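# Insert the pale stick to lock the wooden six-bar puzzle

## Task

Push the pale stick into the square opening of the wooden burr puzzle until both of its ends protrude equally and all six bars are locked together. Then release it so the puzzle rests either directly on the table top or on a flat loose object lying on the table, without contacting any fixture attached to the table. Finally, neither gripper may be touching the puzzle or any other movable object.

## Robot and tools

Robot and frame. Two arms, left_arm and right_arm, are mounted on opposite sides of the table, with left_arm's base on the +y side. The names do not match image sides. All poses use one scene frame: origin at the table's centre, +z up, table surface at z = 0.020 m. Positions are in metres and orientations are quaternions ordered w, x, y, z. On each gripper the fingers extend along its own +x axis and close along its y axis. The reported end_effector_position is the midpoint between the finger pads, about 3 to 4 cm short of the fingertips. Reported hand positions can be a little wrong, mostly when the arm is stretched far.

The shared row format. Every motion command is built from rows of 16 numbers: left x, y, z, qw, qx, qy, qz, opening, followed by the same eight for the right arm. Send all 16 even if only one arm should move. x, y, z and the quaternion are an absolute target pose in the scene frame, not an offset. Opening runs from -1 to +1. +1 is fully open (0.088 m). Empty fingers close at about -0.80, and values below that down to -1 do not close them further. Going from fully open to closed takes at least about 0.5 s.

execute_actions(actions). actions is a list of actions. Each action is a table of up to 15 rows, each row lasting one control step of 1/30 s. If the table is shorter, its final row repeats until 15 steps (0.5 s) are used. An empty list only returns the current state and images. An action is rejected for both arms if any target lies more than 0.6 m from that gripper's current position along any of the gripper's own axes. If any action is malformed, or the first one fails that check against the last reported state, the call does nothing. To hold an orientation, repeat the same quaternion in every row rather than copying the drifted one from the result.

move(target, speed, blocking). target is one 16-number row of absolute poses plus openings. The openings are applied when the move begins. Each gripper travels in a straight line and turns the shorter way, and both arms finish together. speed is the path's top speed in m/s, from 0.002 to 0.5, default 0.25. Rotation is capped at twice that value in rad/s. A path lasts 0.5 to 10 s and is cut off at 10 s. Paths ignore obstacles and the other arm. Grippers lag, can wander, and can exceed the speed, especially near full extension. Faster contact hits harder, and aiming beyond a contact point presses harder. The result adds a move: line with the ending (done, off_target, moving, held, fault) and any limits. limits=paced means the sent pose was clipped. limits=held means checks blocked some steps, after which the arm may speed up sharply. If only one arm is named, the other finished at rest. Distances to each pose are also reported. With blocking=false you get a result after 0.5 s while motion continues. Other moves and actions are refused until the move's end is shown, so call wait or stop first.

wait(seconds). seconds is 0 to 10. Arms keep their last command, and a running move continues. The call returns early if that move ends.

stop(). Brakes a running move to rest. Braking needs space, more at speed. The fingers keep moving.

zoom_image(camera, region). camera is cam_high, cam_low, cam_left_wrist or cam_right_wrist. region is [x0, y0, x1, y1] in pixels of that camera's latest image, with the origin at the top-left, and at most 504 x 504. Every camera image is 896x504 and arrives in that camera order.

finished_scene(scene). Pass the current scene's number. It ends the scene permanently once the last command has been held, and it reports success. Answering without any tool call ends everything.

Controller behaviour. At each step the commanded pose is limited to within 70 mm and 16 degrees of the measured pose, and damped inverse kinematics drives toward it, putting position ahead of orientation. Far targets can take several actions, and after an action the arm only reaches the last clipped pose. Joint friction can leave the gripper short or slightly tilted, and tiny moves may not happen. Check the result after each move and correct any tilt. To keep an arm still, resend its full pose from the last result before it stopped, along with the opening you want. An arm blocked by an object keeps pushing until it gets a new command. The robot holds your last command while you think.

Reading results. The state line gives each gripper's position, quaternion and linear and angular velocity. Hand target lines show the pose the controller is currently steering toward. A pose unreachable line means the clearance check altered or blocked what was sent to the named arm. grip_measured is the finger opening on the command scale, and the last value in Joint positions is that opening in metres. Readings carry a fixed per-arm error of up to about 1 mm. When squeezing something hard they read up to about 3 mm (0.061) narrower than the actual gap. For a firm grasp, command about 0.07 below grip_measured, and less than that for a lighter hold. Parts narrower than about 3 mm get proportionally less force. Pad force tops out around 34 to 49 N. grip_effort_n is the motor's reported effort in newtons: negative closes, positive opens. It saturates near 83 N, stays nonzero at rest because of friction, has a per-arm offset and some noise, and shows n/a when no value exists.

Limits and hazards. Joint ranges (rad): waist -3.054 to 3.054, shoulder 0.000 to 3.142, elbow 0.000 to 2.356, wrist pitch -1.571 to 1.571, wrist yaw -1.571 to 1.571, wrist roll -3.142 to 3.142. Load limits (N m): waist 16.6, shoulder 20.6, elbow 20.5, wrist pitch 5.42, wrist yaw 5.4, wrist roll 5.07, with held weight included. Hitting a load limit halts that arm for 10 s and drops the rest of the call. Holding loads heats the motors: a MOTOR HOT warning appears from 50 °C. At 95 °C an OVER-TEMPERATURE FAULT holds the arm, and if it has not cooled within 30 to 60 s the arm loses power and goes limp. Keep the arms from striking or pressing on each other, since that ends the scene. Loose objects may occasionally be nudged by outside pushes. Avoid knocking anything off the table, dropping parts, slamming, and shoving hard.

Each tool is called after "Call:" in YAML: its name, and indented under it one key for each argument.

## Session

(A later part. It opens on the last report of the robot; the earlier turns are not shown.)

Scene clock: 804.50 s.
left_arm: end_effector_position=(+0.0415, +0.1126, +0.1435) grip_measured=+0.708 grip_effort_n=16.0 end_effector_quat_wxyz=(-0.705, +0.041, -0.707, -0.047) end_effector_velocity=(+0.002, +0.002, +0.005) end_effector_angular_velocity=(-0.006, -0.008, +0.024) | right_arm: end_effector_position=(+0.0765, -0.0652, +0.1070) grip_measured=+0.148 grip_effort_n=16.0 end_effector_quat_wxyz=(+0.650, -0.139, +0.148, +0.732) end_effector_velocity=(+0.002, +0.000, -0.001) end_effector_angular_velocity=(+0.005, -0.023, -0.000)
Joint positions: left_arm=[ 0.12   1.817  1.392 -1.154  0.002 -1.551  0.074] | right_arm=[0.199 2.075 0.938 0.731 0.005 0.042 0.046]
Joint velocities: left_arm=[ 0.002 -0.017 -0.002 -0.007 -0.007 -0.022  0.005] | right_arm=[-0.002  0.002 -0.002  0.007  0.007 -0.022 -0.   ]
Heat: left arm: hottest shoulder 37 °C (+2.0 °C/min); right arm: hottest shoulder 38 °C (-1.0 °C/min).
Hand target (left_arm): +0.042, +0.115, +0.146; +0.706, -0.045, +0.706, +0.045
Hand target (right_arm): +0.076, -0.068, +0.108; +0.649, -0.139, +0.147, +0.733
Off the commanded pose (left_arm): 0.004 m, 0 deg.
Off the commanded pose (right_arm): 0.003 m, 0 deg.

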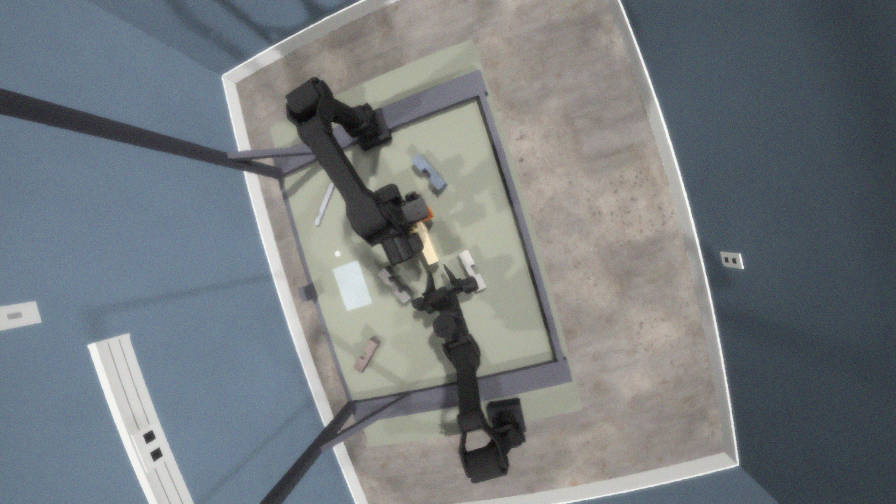

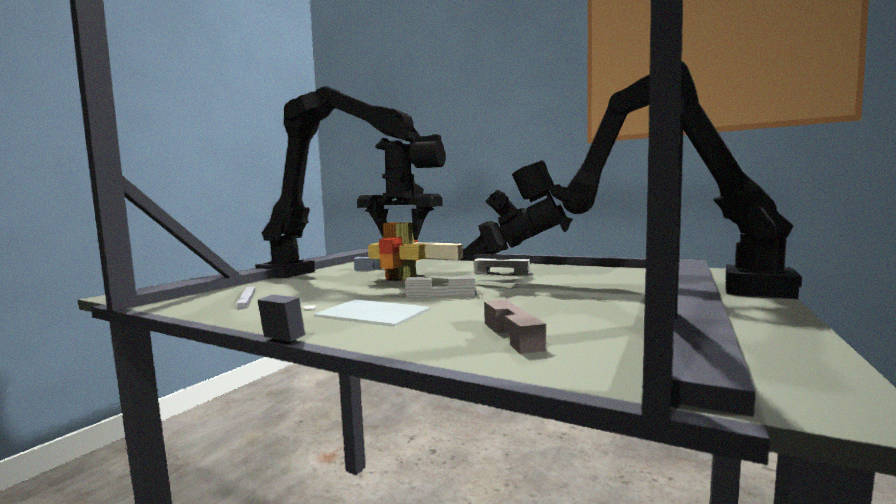

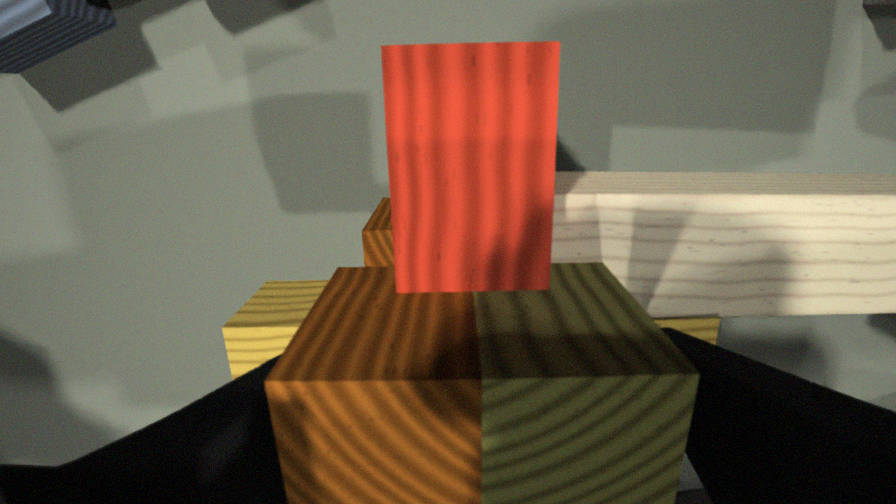

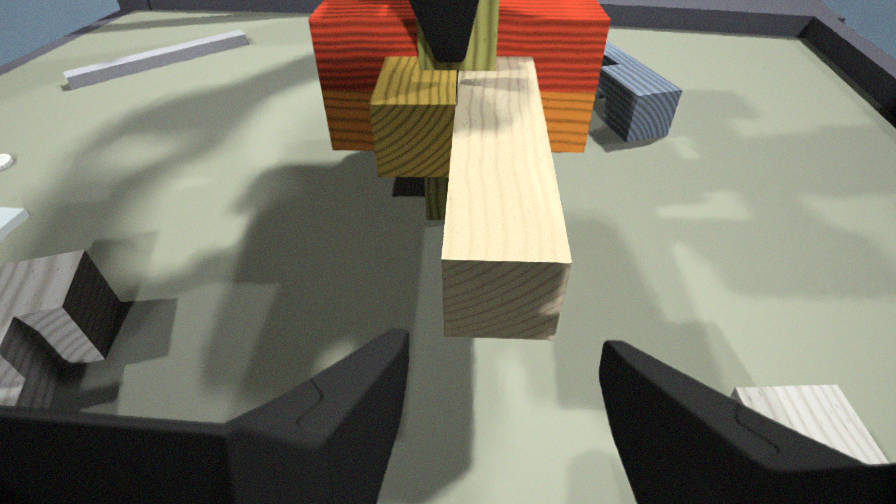

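Call:
move:
  target: [0.0418,0.1200,0.149,0.7063,-0.0431,0.7057,0.0347,0.72,0.0757,-0.0680,0.1080,0.6490,-0.1393,0.1472,0.7335,0.15]
  speed: 0.015

Scene clock: 816.20 s.
left_arm: end_effector_position=(+0.0409, +0.1174, +0.1470) grip_measured=+0.717 grip_effort_n=16.0 end_effector_quat_wxyz=(-0.705, +0.042, -0.706, -0.038) end_effector_velocity=(+0.000, +0.000, -0.001) end_effector_angular_velocity=(-0.001, -0.007, +0.020) | right_arm: end_effector_position=(+0.0765, -0.0652, +0.1070) grip_measured=+0.148 grip_effort_n=16.0 end_effector_quat_wxyz=(+0.650, -0.139, +0.148, +0.732) end_effector_velocity=(+0.000, -0.001, +0.001) end_effector_angular_velocity=(-0.000, -0.017, +0.013)
Joint positions: left_arm=[ 0.12   1.786  1.368 -1.147  0.002 -1.539  0.074] | right_arm=[0.199 2.075 0.938 0.731 0.005 0.042 0.046]
Joint velocities: left_arm=[-0.002 -0.002 -0.007  0.007 -0.007 -0.022 -0.   ] | right_arm=[-0.002 -0.007 -0.002 -0.007 -0.007 -0.022 -0.   ]
Heat: left arm: hottest shoulder 38 °C (+3.0 °C/min); right arm: hottest shoulder 39 °C (+0.0 °C/min).
Hand target (left_arm): +0.042, +0.120, +0.149; +0.706, -0.043, +0.706, +0.035
Hand target (right_arm): +0.076, -0.068, +0.108; +0.649, -0.139, +0.147, +0.733
Off the commanded pose (left_arm): 0.003 m, 0 deg.
Off the commanded pose (right_arm): 0.003 m, 0 deg.
move: done

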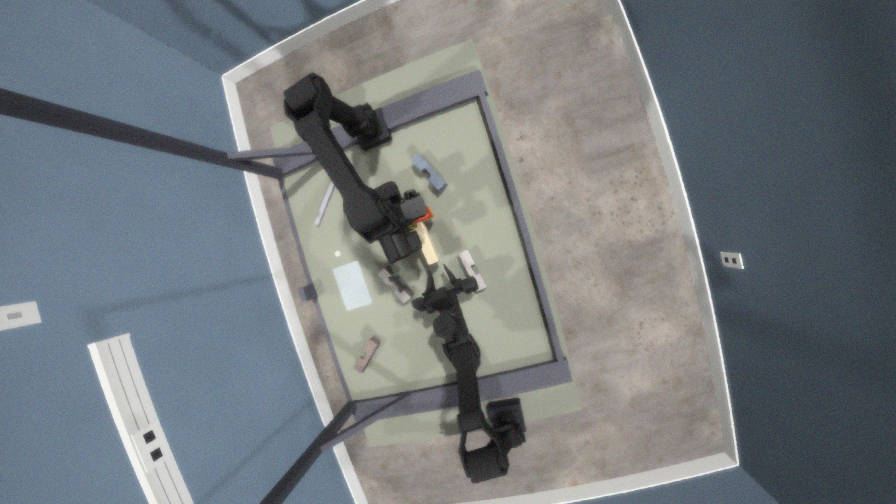

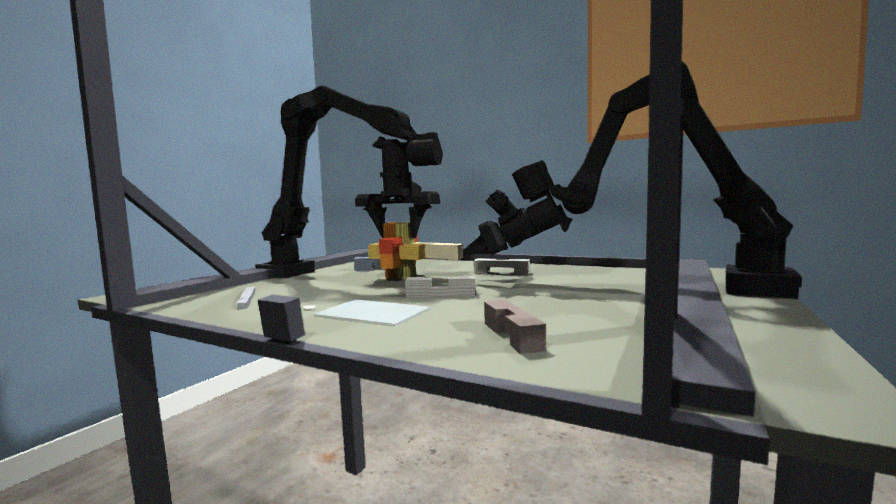

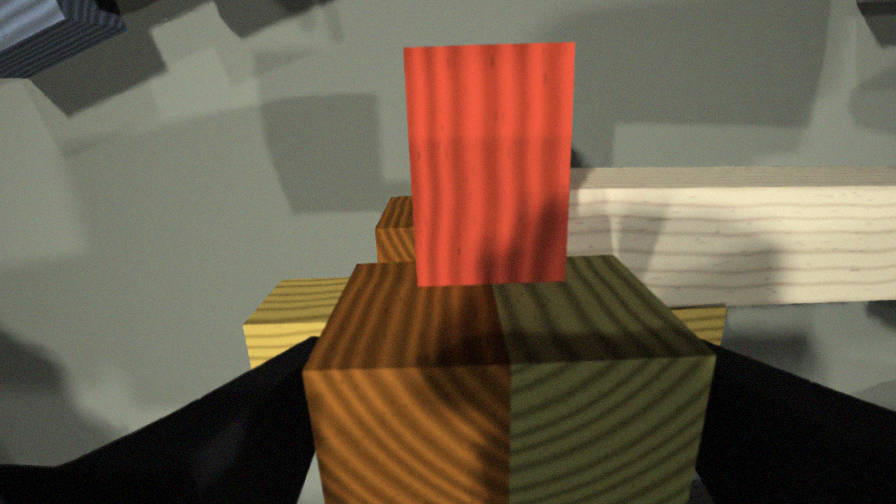

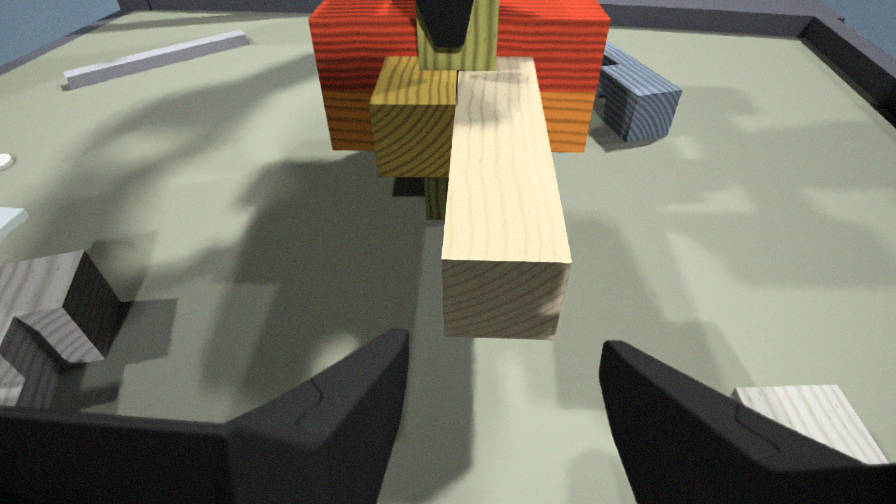

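Call:
execute_actions:
  actions:
    - [[0.0418,0.1200,0.149,0.7063,-0.0431,0.7057,0.0347,0.66,0.0750,-0.0620,0.1070,0.6492,-0.1430,0.1430,0.7334,0.15],[0.0418,0.1200,0.149,0.7063,-0.0431,0.7057,0.0347,0.61,0.0748,-0.0600,0.1066,0.6493,-0.1450,0.1410,0.7333,0.15],[0.0418,0.1200,0.149,0.7063,-0.0431,0.7057,0.0347,0.57,0.0746,-0.0580,0.1062,0.6494,-0.1470,0.1385,0.7332,0.15],[0.0418,0.1200,0.149,0.7063,-0.0431,0.7057,0.0347,0.55,0.0744,-0.0560,0.1058,0.6495,-0.1490,0.1362,0.7331,0.15],[0.0418,0.1200,0.149,0.7063,-0.0431,0.7057,0.0347,0.535,0.0742,-0.0540,0.1054,0.6496,-0.1511,0.1339,0.7330,0.15],[0.0418,0.1200,0.149,0.7063,-0.0431,0.7057,0.0347,0.52,0.0740,-0.0520,0.1050,0.6496,-0.1511,0.1339,0.7330,0.15],[0.0418,0.1200,0.149,0.7063,-0.0431,0.7057,0.0347,0.505,0.0738,-0.0500,0.1047,0.6496,-0.1511,0.1339,0.7330,0.15],[0.0418,0.1200,0.149,0.7063,-0.0431,0.7057,0.0347,0.49,0.0735,-0.0480,0.1044,0.6496,-0.1511,0.1339,0.7330,0.15],[0.0418,0.1200,0.149,0.7063,-0.0431,0.7057,0.0347,0.475,0.0733,-0.0460,0.1041,0.6496,-0.1511,0.1339,0.7330,0.15],[0.0418,0.1200,0.149,0.7063,-0.0431,0.7057,0.0347,0.46,0.0731,-0.0440,0.1038,0.6496,-0.1511,0.1339,0.7330,0.15],[0.0418,0.1200,0.149,0.7063,-0.0431,0.7057,0.0347,0.44,0.0728,-0.0420,0.1035,0.6496,-0.1511,0.1339,0.7330,0.15],[0.0418,0.1200,0.149,0.7063,-0.0431,0.7057,0.0347,0.42,0.0726,-0.0400,0.1035,0.6496,-0.1511,0.1339,0.7330,0.15],[0.0418,0.1200,0.149,0.7063,-0.0431,0.7057,0.0347,0.40,0.0724,-0.0380,0.1035,0.6496,-0.1511,0.1339,0.7330,0.15],[0.0418,0.1200,0.149,0.7063,-0.0431,0.7057,0.0347,0.40,0.0721,-0.0360,0.1035,0.6496,-0.1511,0.1339,0.7330,0.15],[0.0418,0.1200,0.149,0.7063,-0.0431,0.7057,0.0347,0.40,0.0719,-0.0340,0.1035,0.6496,-0.1511,0.1339,0.7330,0.15]]

Call:
move:
  target: [0.0418,0.1200,0.149,0.7063,-0.0431,0.7057,0.0347,0.40,0.0680,0.0010,0.1035,0.6496,-0.1511,0.1339,0.7330,0.15]
  speed: 0.05

Call:
zoom_image:
  camera: "cam_low"
  region: [350, 205, 500, 290]

Scene clock: 853.80 s.
left_arm: end_effector_position=(+0.0409, +0.1175, +0.1471) grip_measured=+0.463 grip_effort_n=-83.5 end_effector_quat_wxyz=(-0.705, +0.042, -0.706, -0.038) end_effector_velocity=(+0.002, +0.002, +0.000) end_effector_angular_velocity=(+0.008, -0.006, +0.010) | right_arm: end_effector_position=(+0.0727, -0.0413, +0.1079) grip_measured=+0.148 grip_effort_n=15.6 end_effector_quat_wxyz=(+0.649, -0.147, +0.133, +0.735) end_effector_velocity=(-0.008, +0.058, -0.006) end_effector_angular_velocity=(-0.016, -0.012, -0.001)
Joint positions: left_arm=[ 0.12   1.785  1.367 -1.147  0.002 -1.539  0.062] | right_arm=[0.201 2.138 1.049 0.689 0.008 0.009 0.046]
Joint velocities: left_arm=[ 0.002 -0.002 -0.002 -0.007 -0.007 -0.007 -0.   ] | right_arm=[ 0.002  0.164  0.286 -0.139  0.007 -0.007 -0.   ]
Heat: left arm: hottest shoulder 39 °C (+3.0 °C/min); right arm: hottest shoulder 41 °C (+2.0 °C/min).
Hand target (left_arm): +0.042, +0.120, +0.149; +0.706, -0.043, +0.706, +0.035
Hand target (right_arm): +0.072, -0.035, +0.103; +0.650, -0.151, +0.134, +0.733
Off the commanded pose (left_arm): 0.003 m, 0 deg.
Off the commanded pose (right_arm): 0.009 m, 1 deg.

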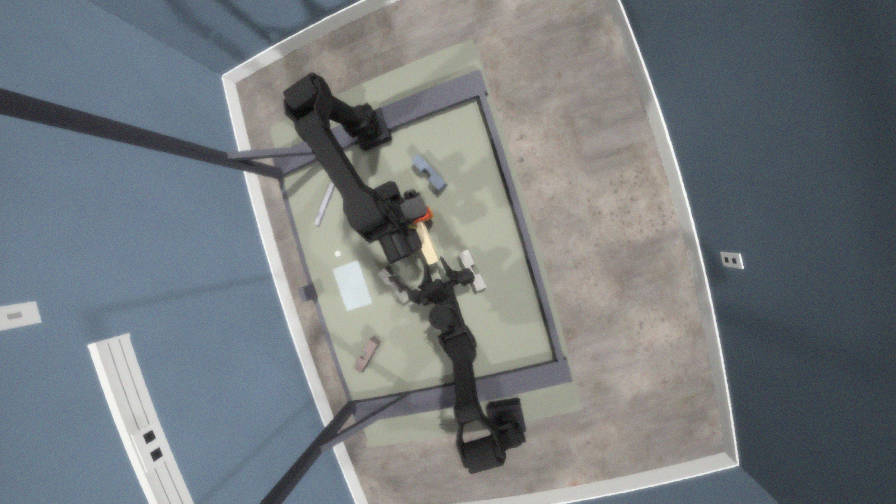

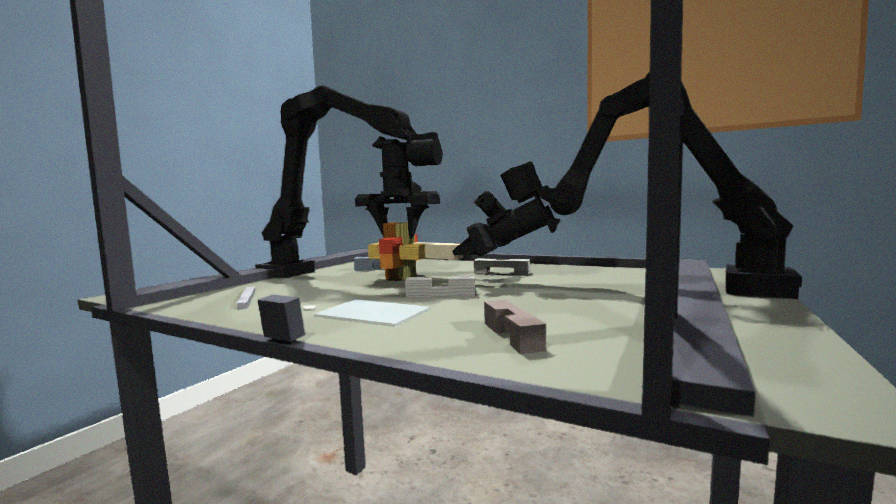

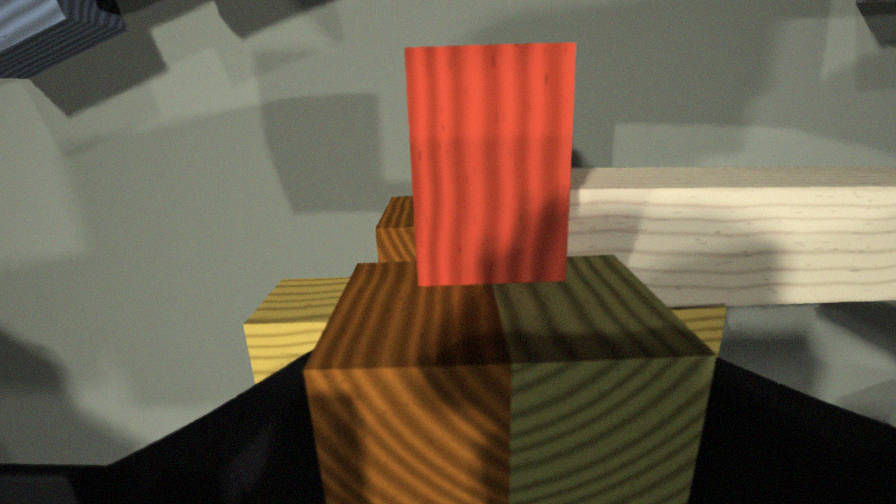

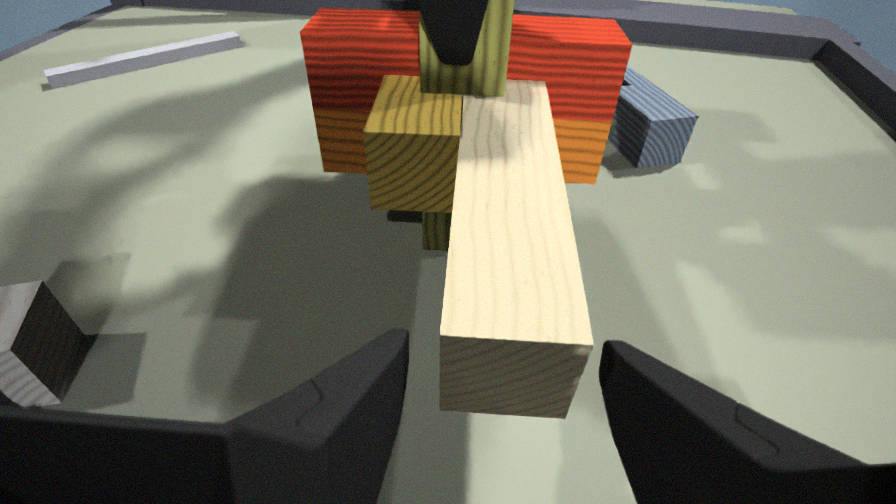

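Scene clock: 854.97 s.
left_arm: end_effector_position=(+0.0409, +0.1175, +0.1471) grip_measured=+0.463 grip_effort_n=-83.5 end_effector_quat_wxyz=(-0.705, +0.042, -0.706, -0.038) end_effector_velocity=(-0.002, +0.002, +0.000) end_effector_angular_velocity=(+0.006, +0.008, +0.005) | right_arm: end_effector_position=(+0.0672, -0.0008, +0.1096) grip_measured=+0.148 grip_effort_n=16.0 end_effector_quat_wxyz=(+0.649, -0.146, +0.132, +0.735) end_effector_velocity=(-0.000, +0.002, +0.003) end_effector_angular_velocity=(+0.013, -0.002, +0.007)
Joint positions: left_arm=[ 0.12   1.785  1.367 -1.147  0.002 -1.539  0.062] | right_arm=[0.201 2.244 1.254 0.594 0.008 0.008 0.046]
Joint velocities: left_arm=[-0.002 -0.002 -0.002 -0.007  0.007 -0.007 -0.   ] | right_arm=[-0.002  0.002  0.007  0.007 -0.007 -0.007 -0.   ]
Heat: left arm: hottest shoulder 39 °C (+3.0 °C/min); right arm: hottest shoulder 41 °C (+2.0 °C/min).
Hand target (left_arm): +0.042, +0.120, +0.149; +0.706, -0.043, +0.706, +0.035
Hand target (right_arm): +0.068, +0.001, +0.104; +0.650, -0.151, +0.134, +0.733
Off the commanded pose (left_arm): 0.003 m, 0 deg.
Off the commanded pose (right_arm): 0.006 m, 1 deg.
move: done

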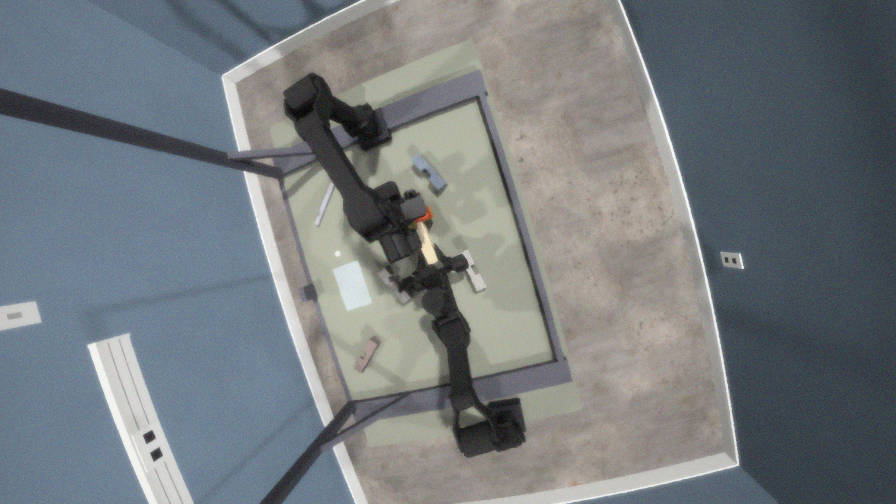

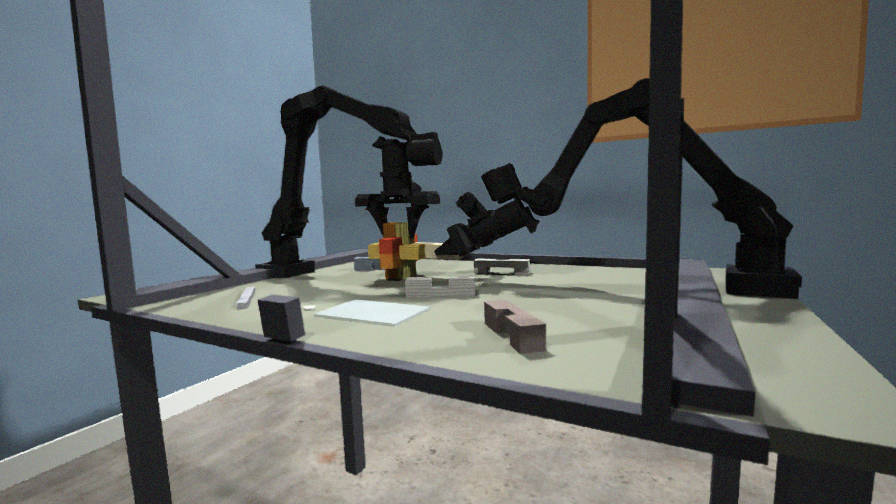

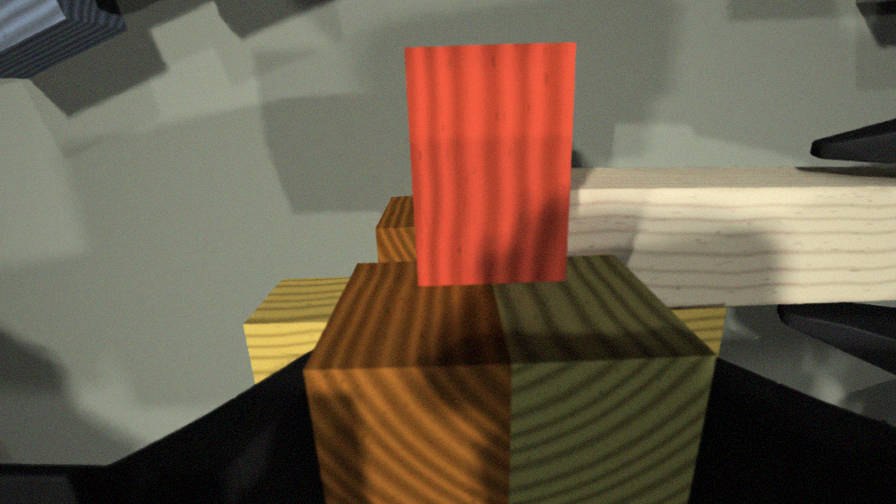

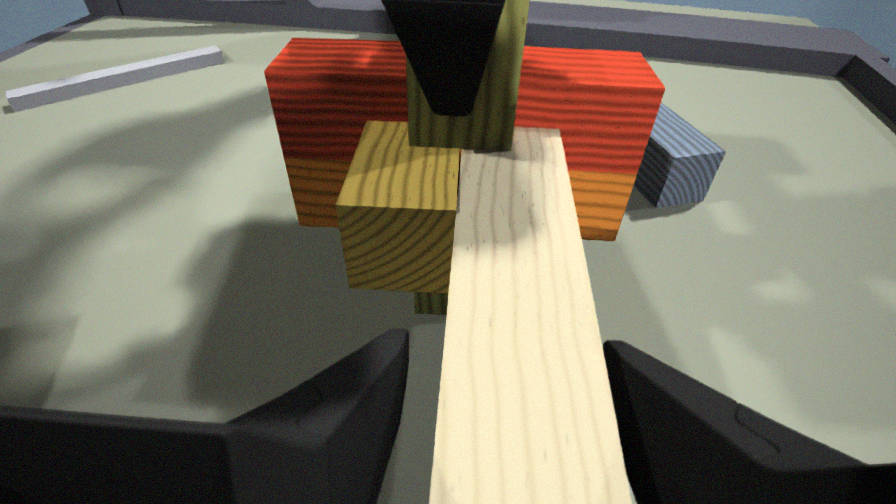

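Region (350, 205, 500, 290) of cam_low's 896x504 image, scaled by 3.360, with more detail than that image has; it fills the top 286 rows of this view, and the rest is white.

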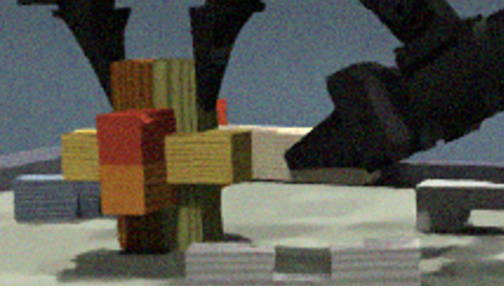

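Call:
execute_actions:
  actions:
    - [[0.0418,0.1200,0.149,0.7063,-0.0431,0.7057,0.0347,0.40,0.0685,0.0010,0.1050,0.6496,-0.1511,0.1339,0.7330,0.10],[0.0418,0.1200,0.149,0.7063,-0.0431,0.7057,0.0347,0.40,0.0688,0.0010,0.1060,0.6496,-0.1511,0.1339,0.7330,0.05],[0.0418,0.1200,0.149,0.7063,-0.0431,0.7057,0.0347,0.40,0.0690,0.0010,0.1065,0.6496,-0.1511,0.1339,0.7330,0.0],[0.0418,0.1200,0.149,0.7063,-0.0431,0.7057,0.0347,0.40,0.0690,0.0010,0.1065,0.6496,-0.1511,0.1339,0.7330,-0.04],[0.0418,0.1200,0.149,0.7063,-0.0431,0.7057,0.0347,0.40,0.0690,0.0010,0.1065,0.6496,-0.1511,0.1339,0.7330,-0.07],[0.0418,0.1200,0.149,0.7063,-0.0431,0.7057,0.0347,0.40,0.0690,0.0010,0.1065,0.6496,-0.1511,0.1339,0.7330,-0.09],[0.0418,0.1200,0.149,0.7063,-0.0431,0.7057,0.0347,0.40,0.0690,0.0010,0.1065,0.6496,-0.1511,0.1339,0.7330,-0.11],[0.0418,0.1200,0.149,0.7063,-0.0431,0.7057,0.0347,0.40,0.0690,0.0010,0.1065,0.6496,-0.1511,0.1339,0.7330,-0.13],[0.0418,0.1200,0.149,0.7063,-0.0431,0.7057,0.0347,0.40,0.0690,0.0010,0.1065,0.6496,-0.1511,0.1339,0.7330,-0.15],[0.0418,0.1200,0.149,0.7063,-0.0431,0.7057,0.0347,0.40,0.0690,0.0010,0.1065,0.6496,-0.1511,0.1339,0.7330,-0.17],[0.0418,0.1200,0.149,0.7063,-0.0431,0.7057,0.0347,0.40,0.0690,0.0010,0.1065,0.6496,-0.1511,0.1339,0.7330,-0.19],[0.0418,0.1200,0.149,0.7063,-0.0431,0.7057,0.0347,0.40,0.0690,0.0010,0.1065,0.6496,-0.1511,0.1339,0.7330,-0.21],[0.0418,0.1200,0.149,0.7063,-0.0431,0.7057,0.0347,0.40,0.0690,0.0010,0.1065,0.6496,-0.1511,0.1339,0.7330,-0.23]]

Call:
zoom_image:
  camera: "cam_right_wrist"
  region: [380, 80, 640, 300]

Call:
zoom_image:
  camera: "cam_left_wrist"
  region: [540, 130, 896, 350]

Scene clock: 870.60 s.
left_arm: end_effector_position=(+0.0409, +0.1176, +0.1470) grip_measured=+0.463 grip_effort_n=-83.5 end_effector_quat_wxyz=(-0.705, +0.041, -0.707, -0.037) end_effector_velocity=(+0.001, +0.002, +0.000) end_effector_angular_velocity=(+0.010, -0.021, +0.000) | right_arm: end_effector_position=(+0.0690, -0.0011, +0.1079) grip_measured=-0.182 grip_effort_n=-83.5 end_effector_quat_wxyz=(+0.649, -0.150, +0.135, +0.734) end_effector_velocity=(-0.002, -0.000, +0.002) end_effector_angular_velocity=(+0.008, -0.003, +0.012)
Joint positions: left_arm=[ 0.12   1.785  1.367 -1.147  0.002 -1.537  0.062] | right_arm=[0.198 2.244 1.256 0.583 0.008 0.007 0.03 ]
Joint velocities: left_arm=[-0.007 -0.002 -0.002 -0.007 -0.022 -0.007  0.   ] | right_arm=[ 0.002 -0.002 -0.002  0.007 -0.007 -0.007 -0.   ]
Heat: left arm: hottest shoulder 39 °C (+2.0 °C/min); right arm: hottest shoulder 40 °C (+2.0 °C/min).
Hand target (left_arm): +0.042, +0.120, +0.149; +0.706, -0.043, +0.706, +0.035
Hand target (right_arm): +0.069, +0.001, +0.106; +0.650, -0.151, +0.134, +0.733
Off the commanded pose (left_arm): 0.003 m, 0 deg.
Off the commanded pose (right_arm): 0.003 m, 0 deg.

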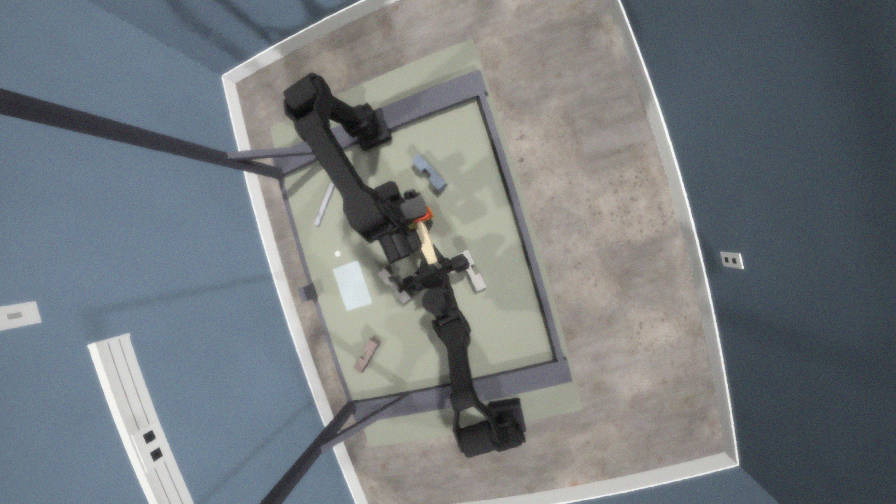

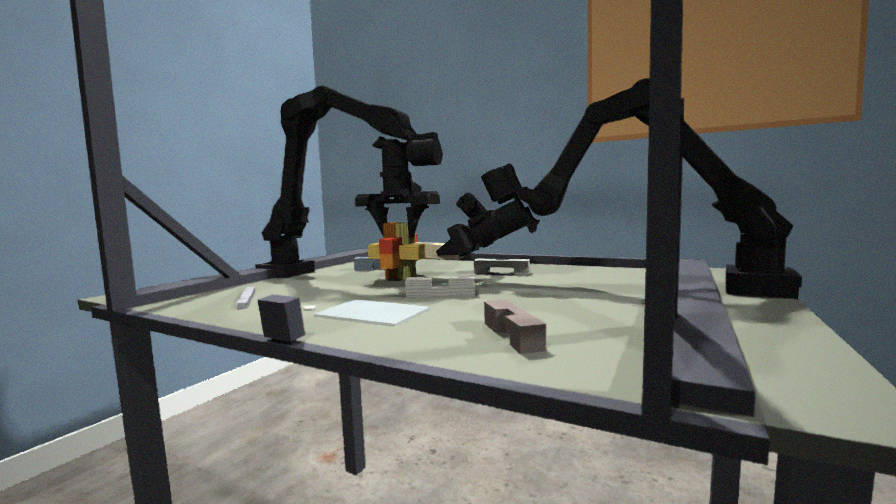

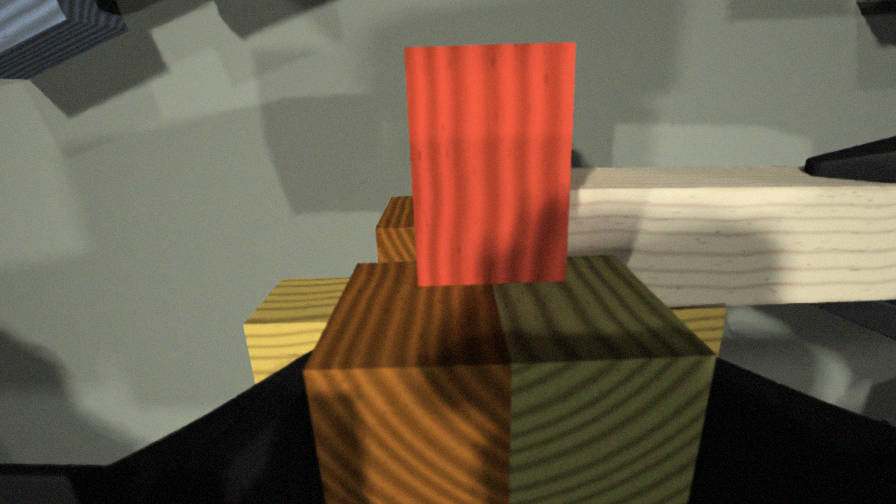

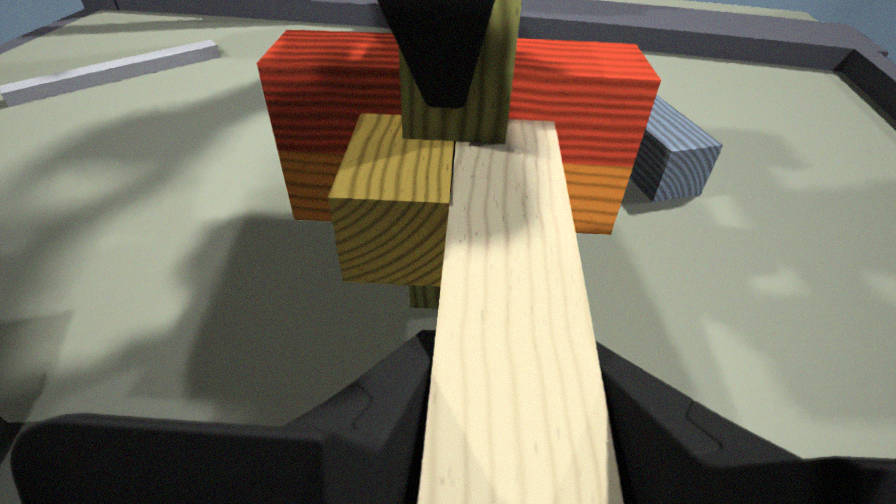

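Region (380, 80, 640, 300) of cam_right_wrist's 896x504 image, scaled by 1.938, with more detail than that image has; it fills the top 426 rows of this view, and the rest is white.

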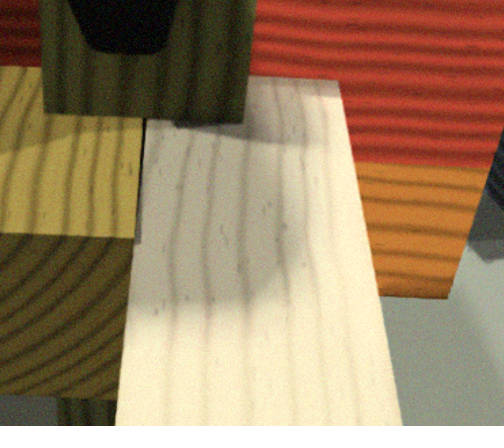

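Region (540, 130, 896, 350) of cam_left_wrist's 896x504 image, scaled by 1.416, with more detail than that image has; it fills the top 311 rows of this view, and the rest is white.

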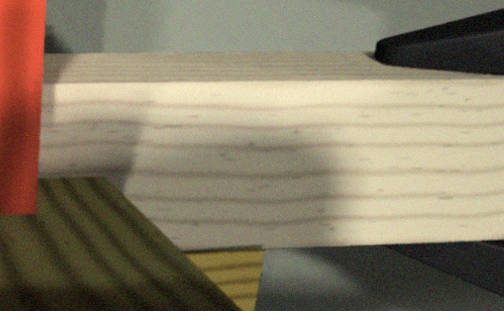

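Call:
execute_actions:
  actions: []

Scene clock: 882.13 s.
left_arm: end_effector_position=(+0.0409, +0.1176, +0.1470) grip_measured=+0.463 grip_effort_n=-83.5 end_effector_quat_wxyz=(-0.705, +0.041, -0.707, -0.037) end_effector_velocity=(+0.001, +0.006, -0.001) end_effector_angular_velocity=(+0.028, -0.003, +0.010) | right_arm: end_effector_position=(+0.0690, -0.0011, +0.1079) grip_measured=-0.182 grip_effort_n=-83.5 end_effector_quat_wxyz=(+0.649, -0.150, +0.135, +0.734) end_effector_velocity=(+0.000, -0.001, -0.000) end_effector_angular_velocity=(+0.005, -0.017, +0.013)
Joint positions: left_arm=[ 0.12   1.785  1.367 -1.147  0.002 -1.537  0.062] | right_arm=[0.198 2.244 1.256 0.583 0.008 0.007 0.03 ]
Joint velocities: left_arm=[ 0.002  0.002 -0.002 -0.022 -0.007 -0.007 -0.   ] | right_arm=[-0.002 -0.002 -0.007  0.007 -0.007 -0.022 -0.   ]
Heat: left arm: hottest shoulder 39 °C (+1.0 °C/min); right arm: hottest shoulder 41 °C (+2.0 °C/min).
Hand target (left_arm): +0.042, +0.120, +0.149; +0.706, -0.043, +0.706, +0.035
Hand target (right_arm): +0.069, +0.001, +0.106; +0.650, -0.151, +0.134, +0.733
Off the commanded pose (left_arm): 0.003 m, 0 deg.
Off the commanded pose (right_arm): 0.003 m, 0 deg.

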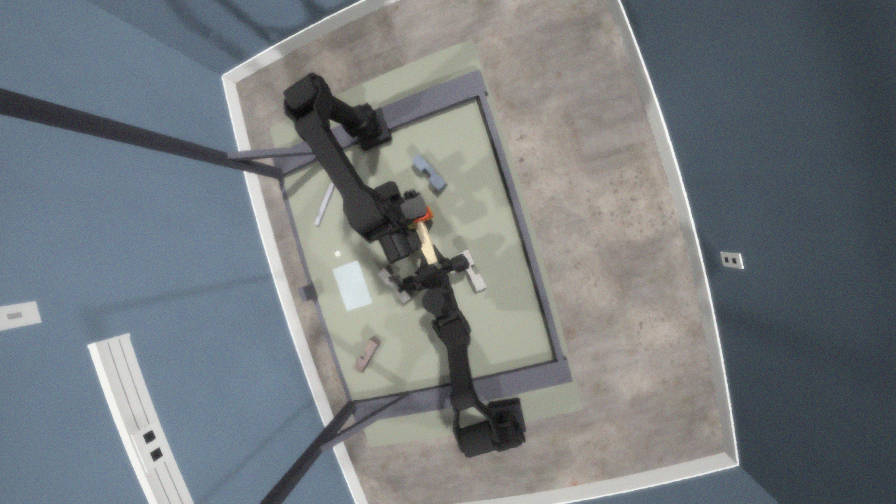

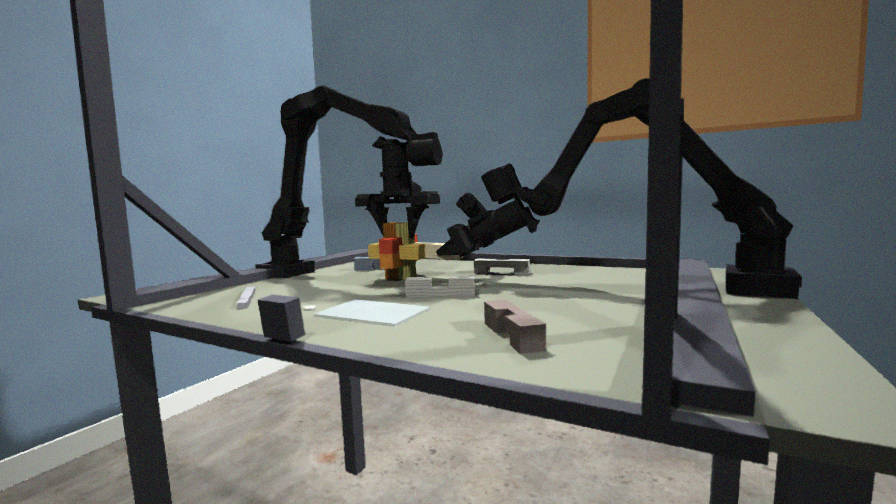

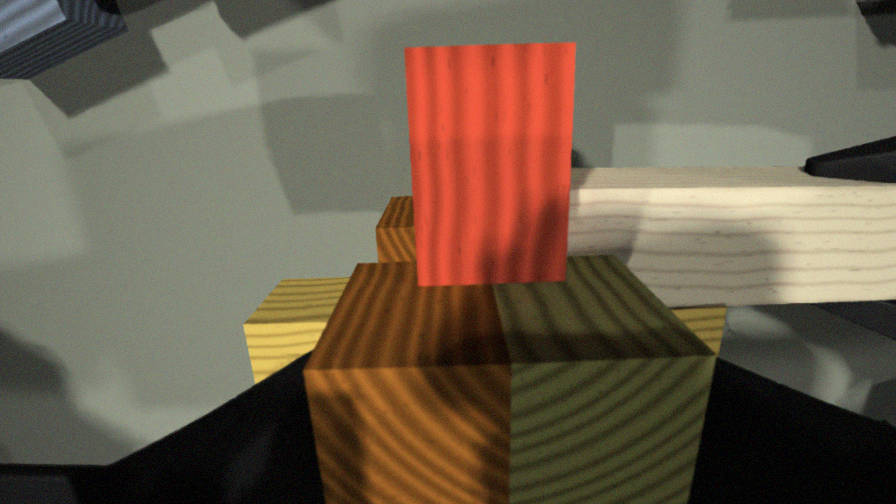

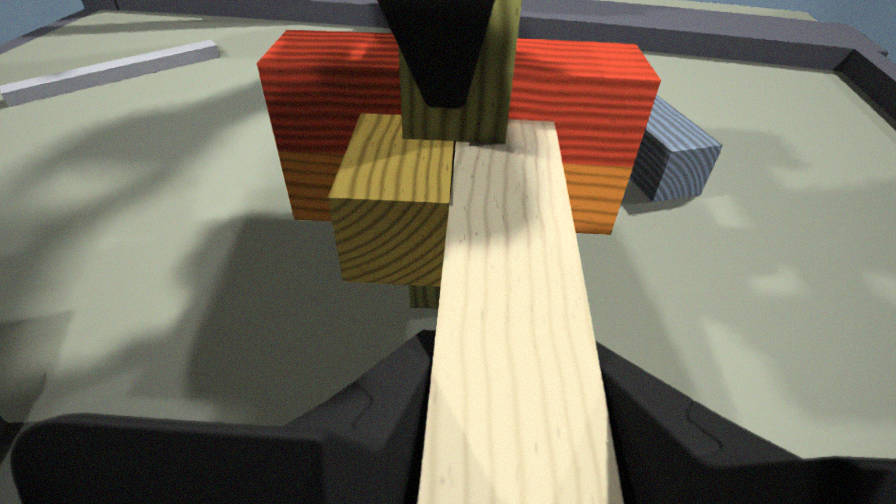

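Call:
zoom_image:
  camera: "cam_right_wrist"
  region: [380, 80, 640, 260]

Call:
zoom_image:
  camera: "cam_left_wrist"
  region: [500, 130, 800, 340]

Call:
zoom_image:
  camera: "cam_low"
  region: [350, 205, 500, 290]

Region (380, 80, 640, 260) of cam_right_wrist's 896x504 image, scaled by 1.938, with more detail than that image has; it fills the top 349 rows of this view, and the rest is white.

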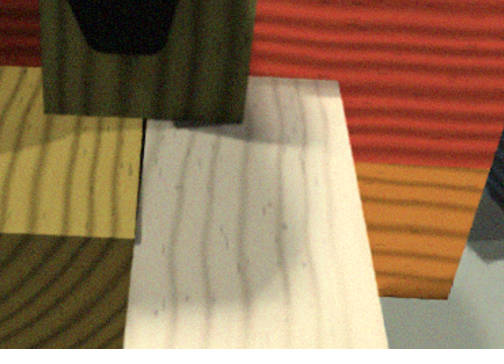

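Region (500, 130, 800, 340) of cam_left_wrist's 896x504 image, scaled by 1.680, with more detail than that image has; it fills the top 353 rows of this view, and the rest is white.

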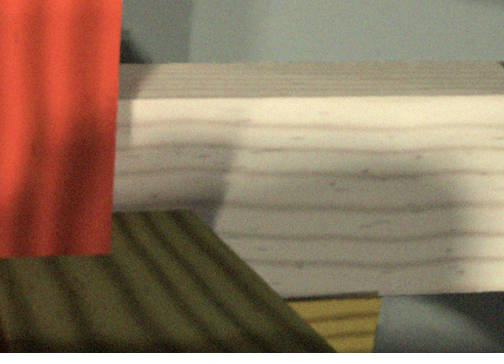

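Region (350, 205, 500, 290) of cam_low's 896x504 image, scaled by 3.360, with more detail than that image has; it fills the top 286 rows of this view, and the rest is white.

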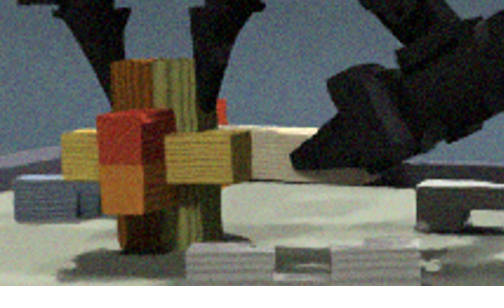

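Call:
zoom_image:
  camera: "cam_right_wrist"
  region: [490, 100, 580, 160]

Call:
zoom_image:
  camera: "cam_right_wrist"
  region: [420, 125, 510, 215]

Region (490, 100, 580, 160) of cam_right_wrist's 896x504 image, scaled by 5.600, with more detail than that image has.

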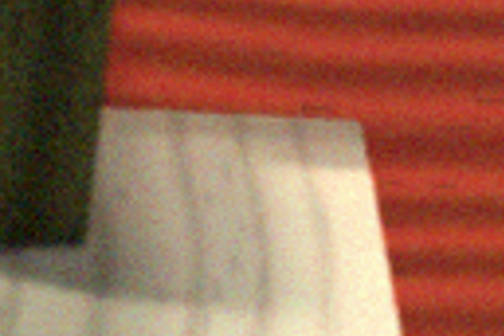

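Region (420, 125, 510, 215) of cam_right_wrist's 896x504 image, scaled by 5.600, with more detail than that image has.

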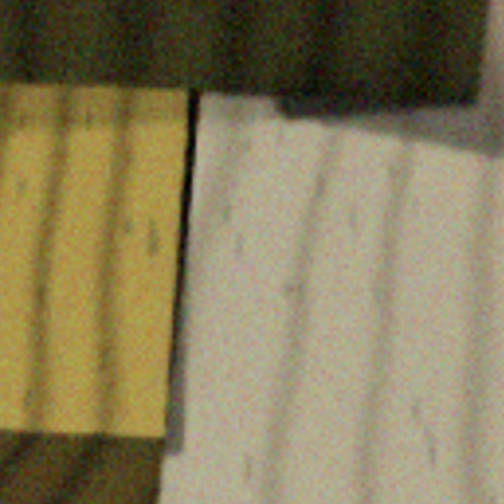

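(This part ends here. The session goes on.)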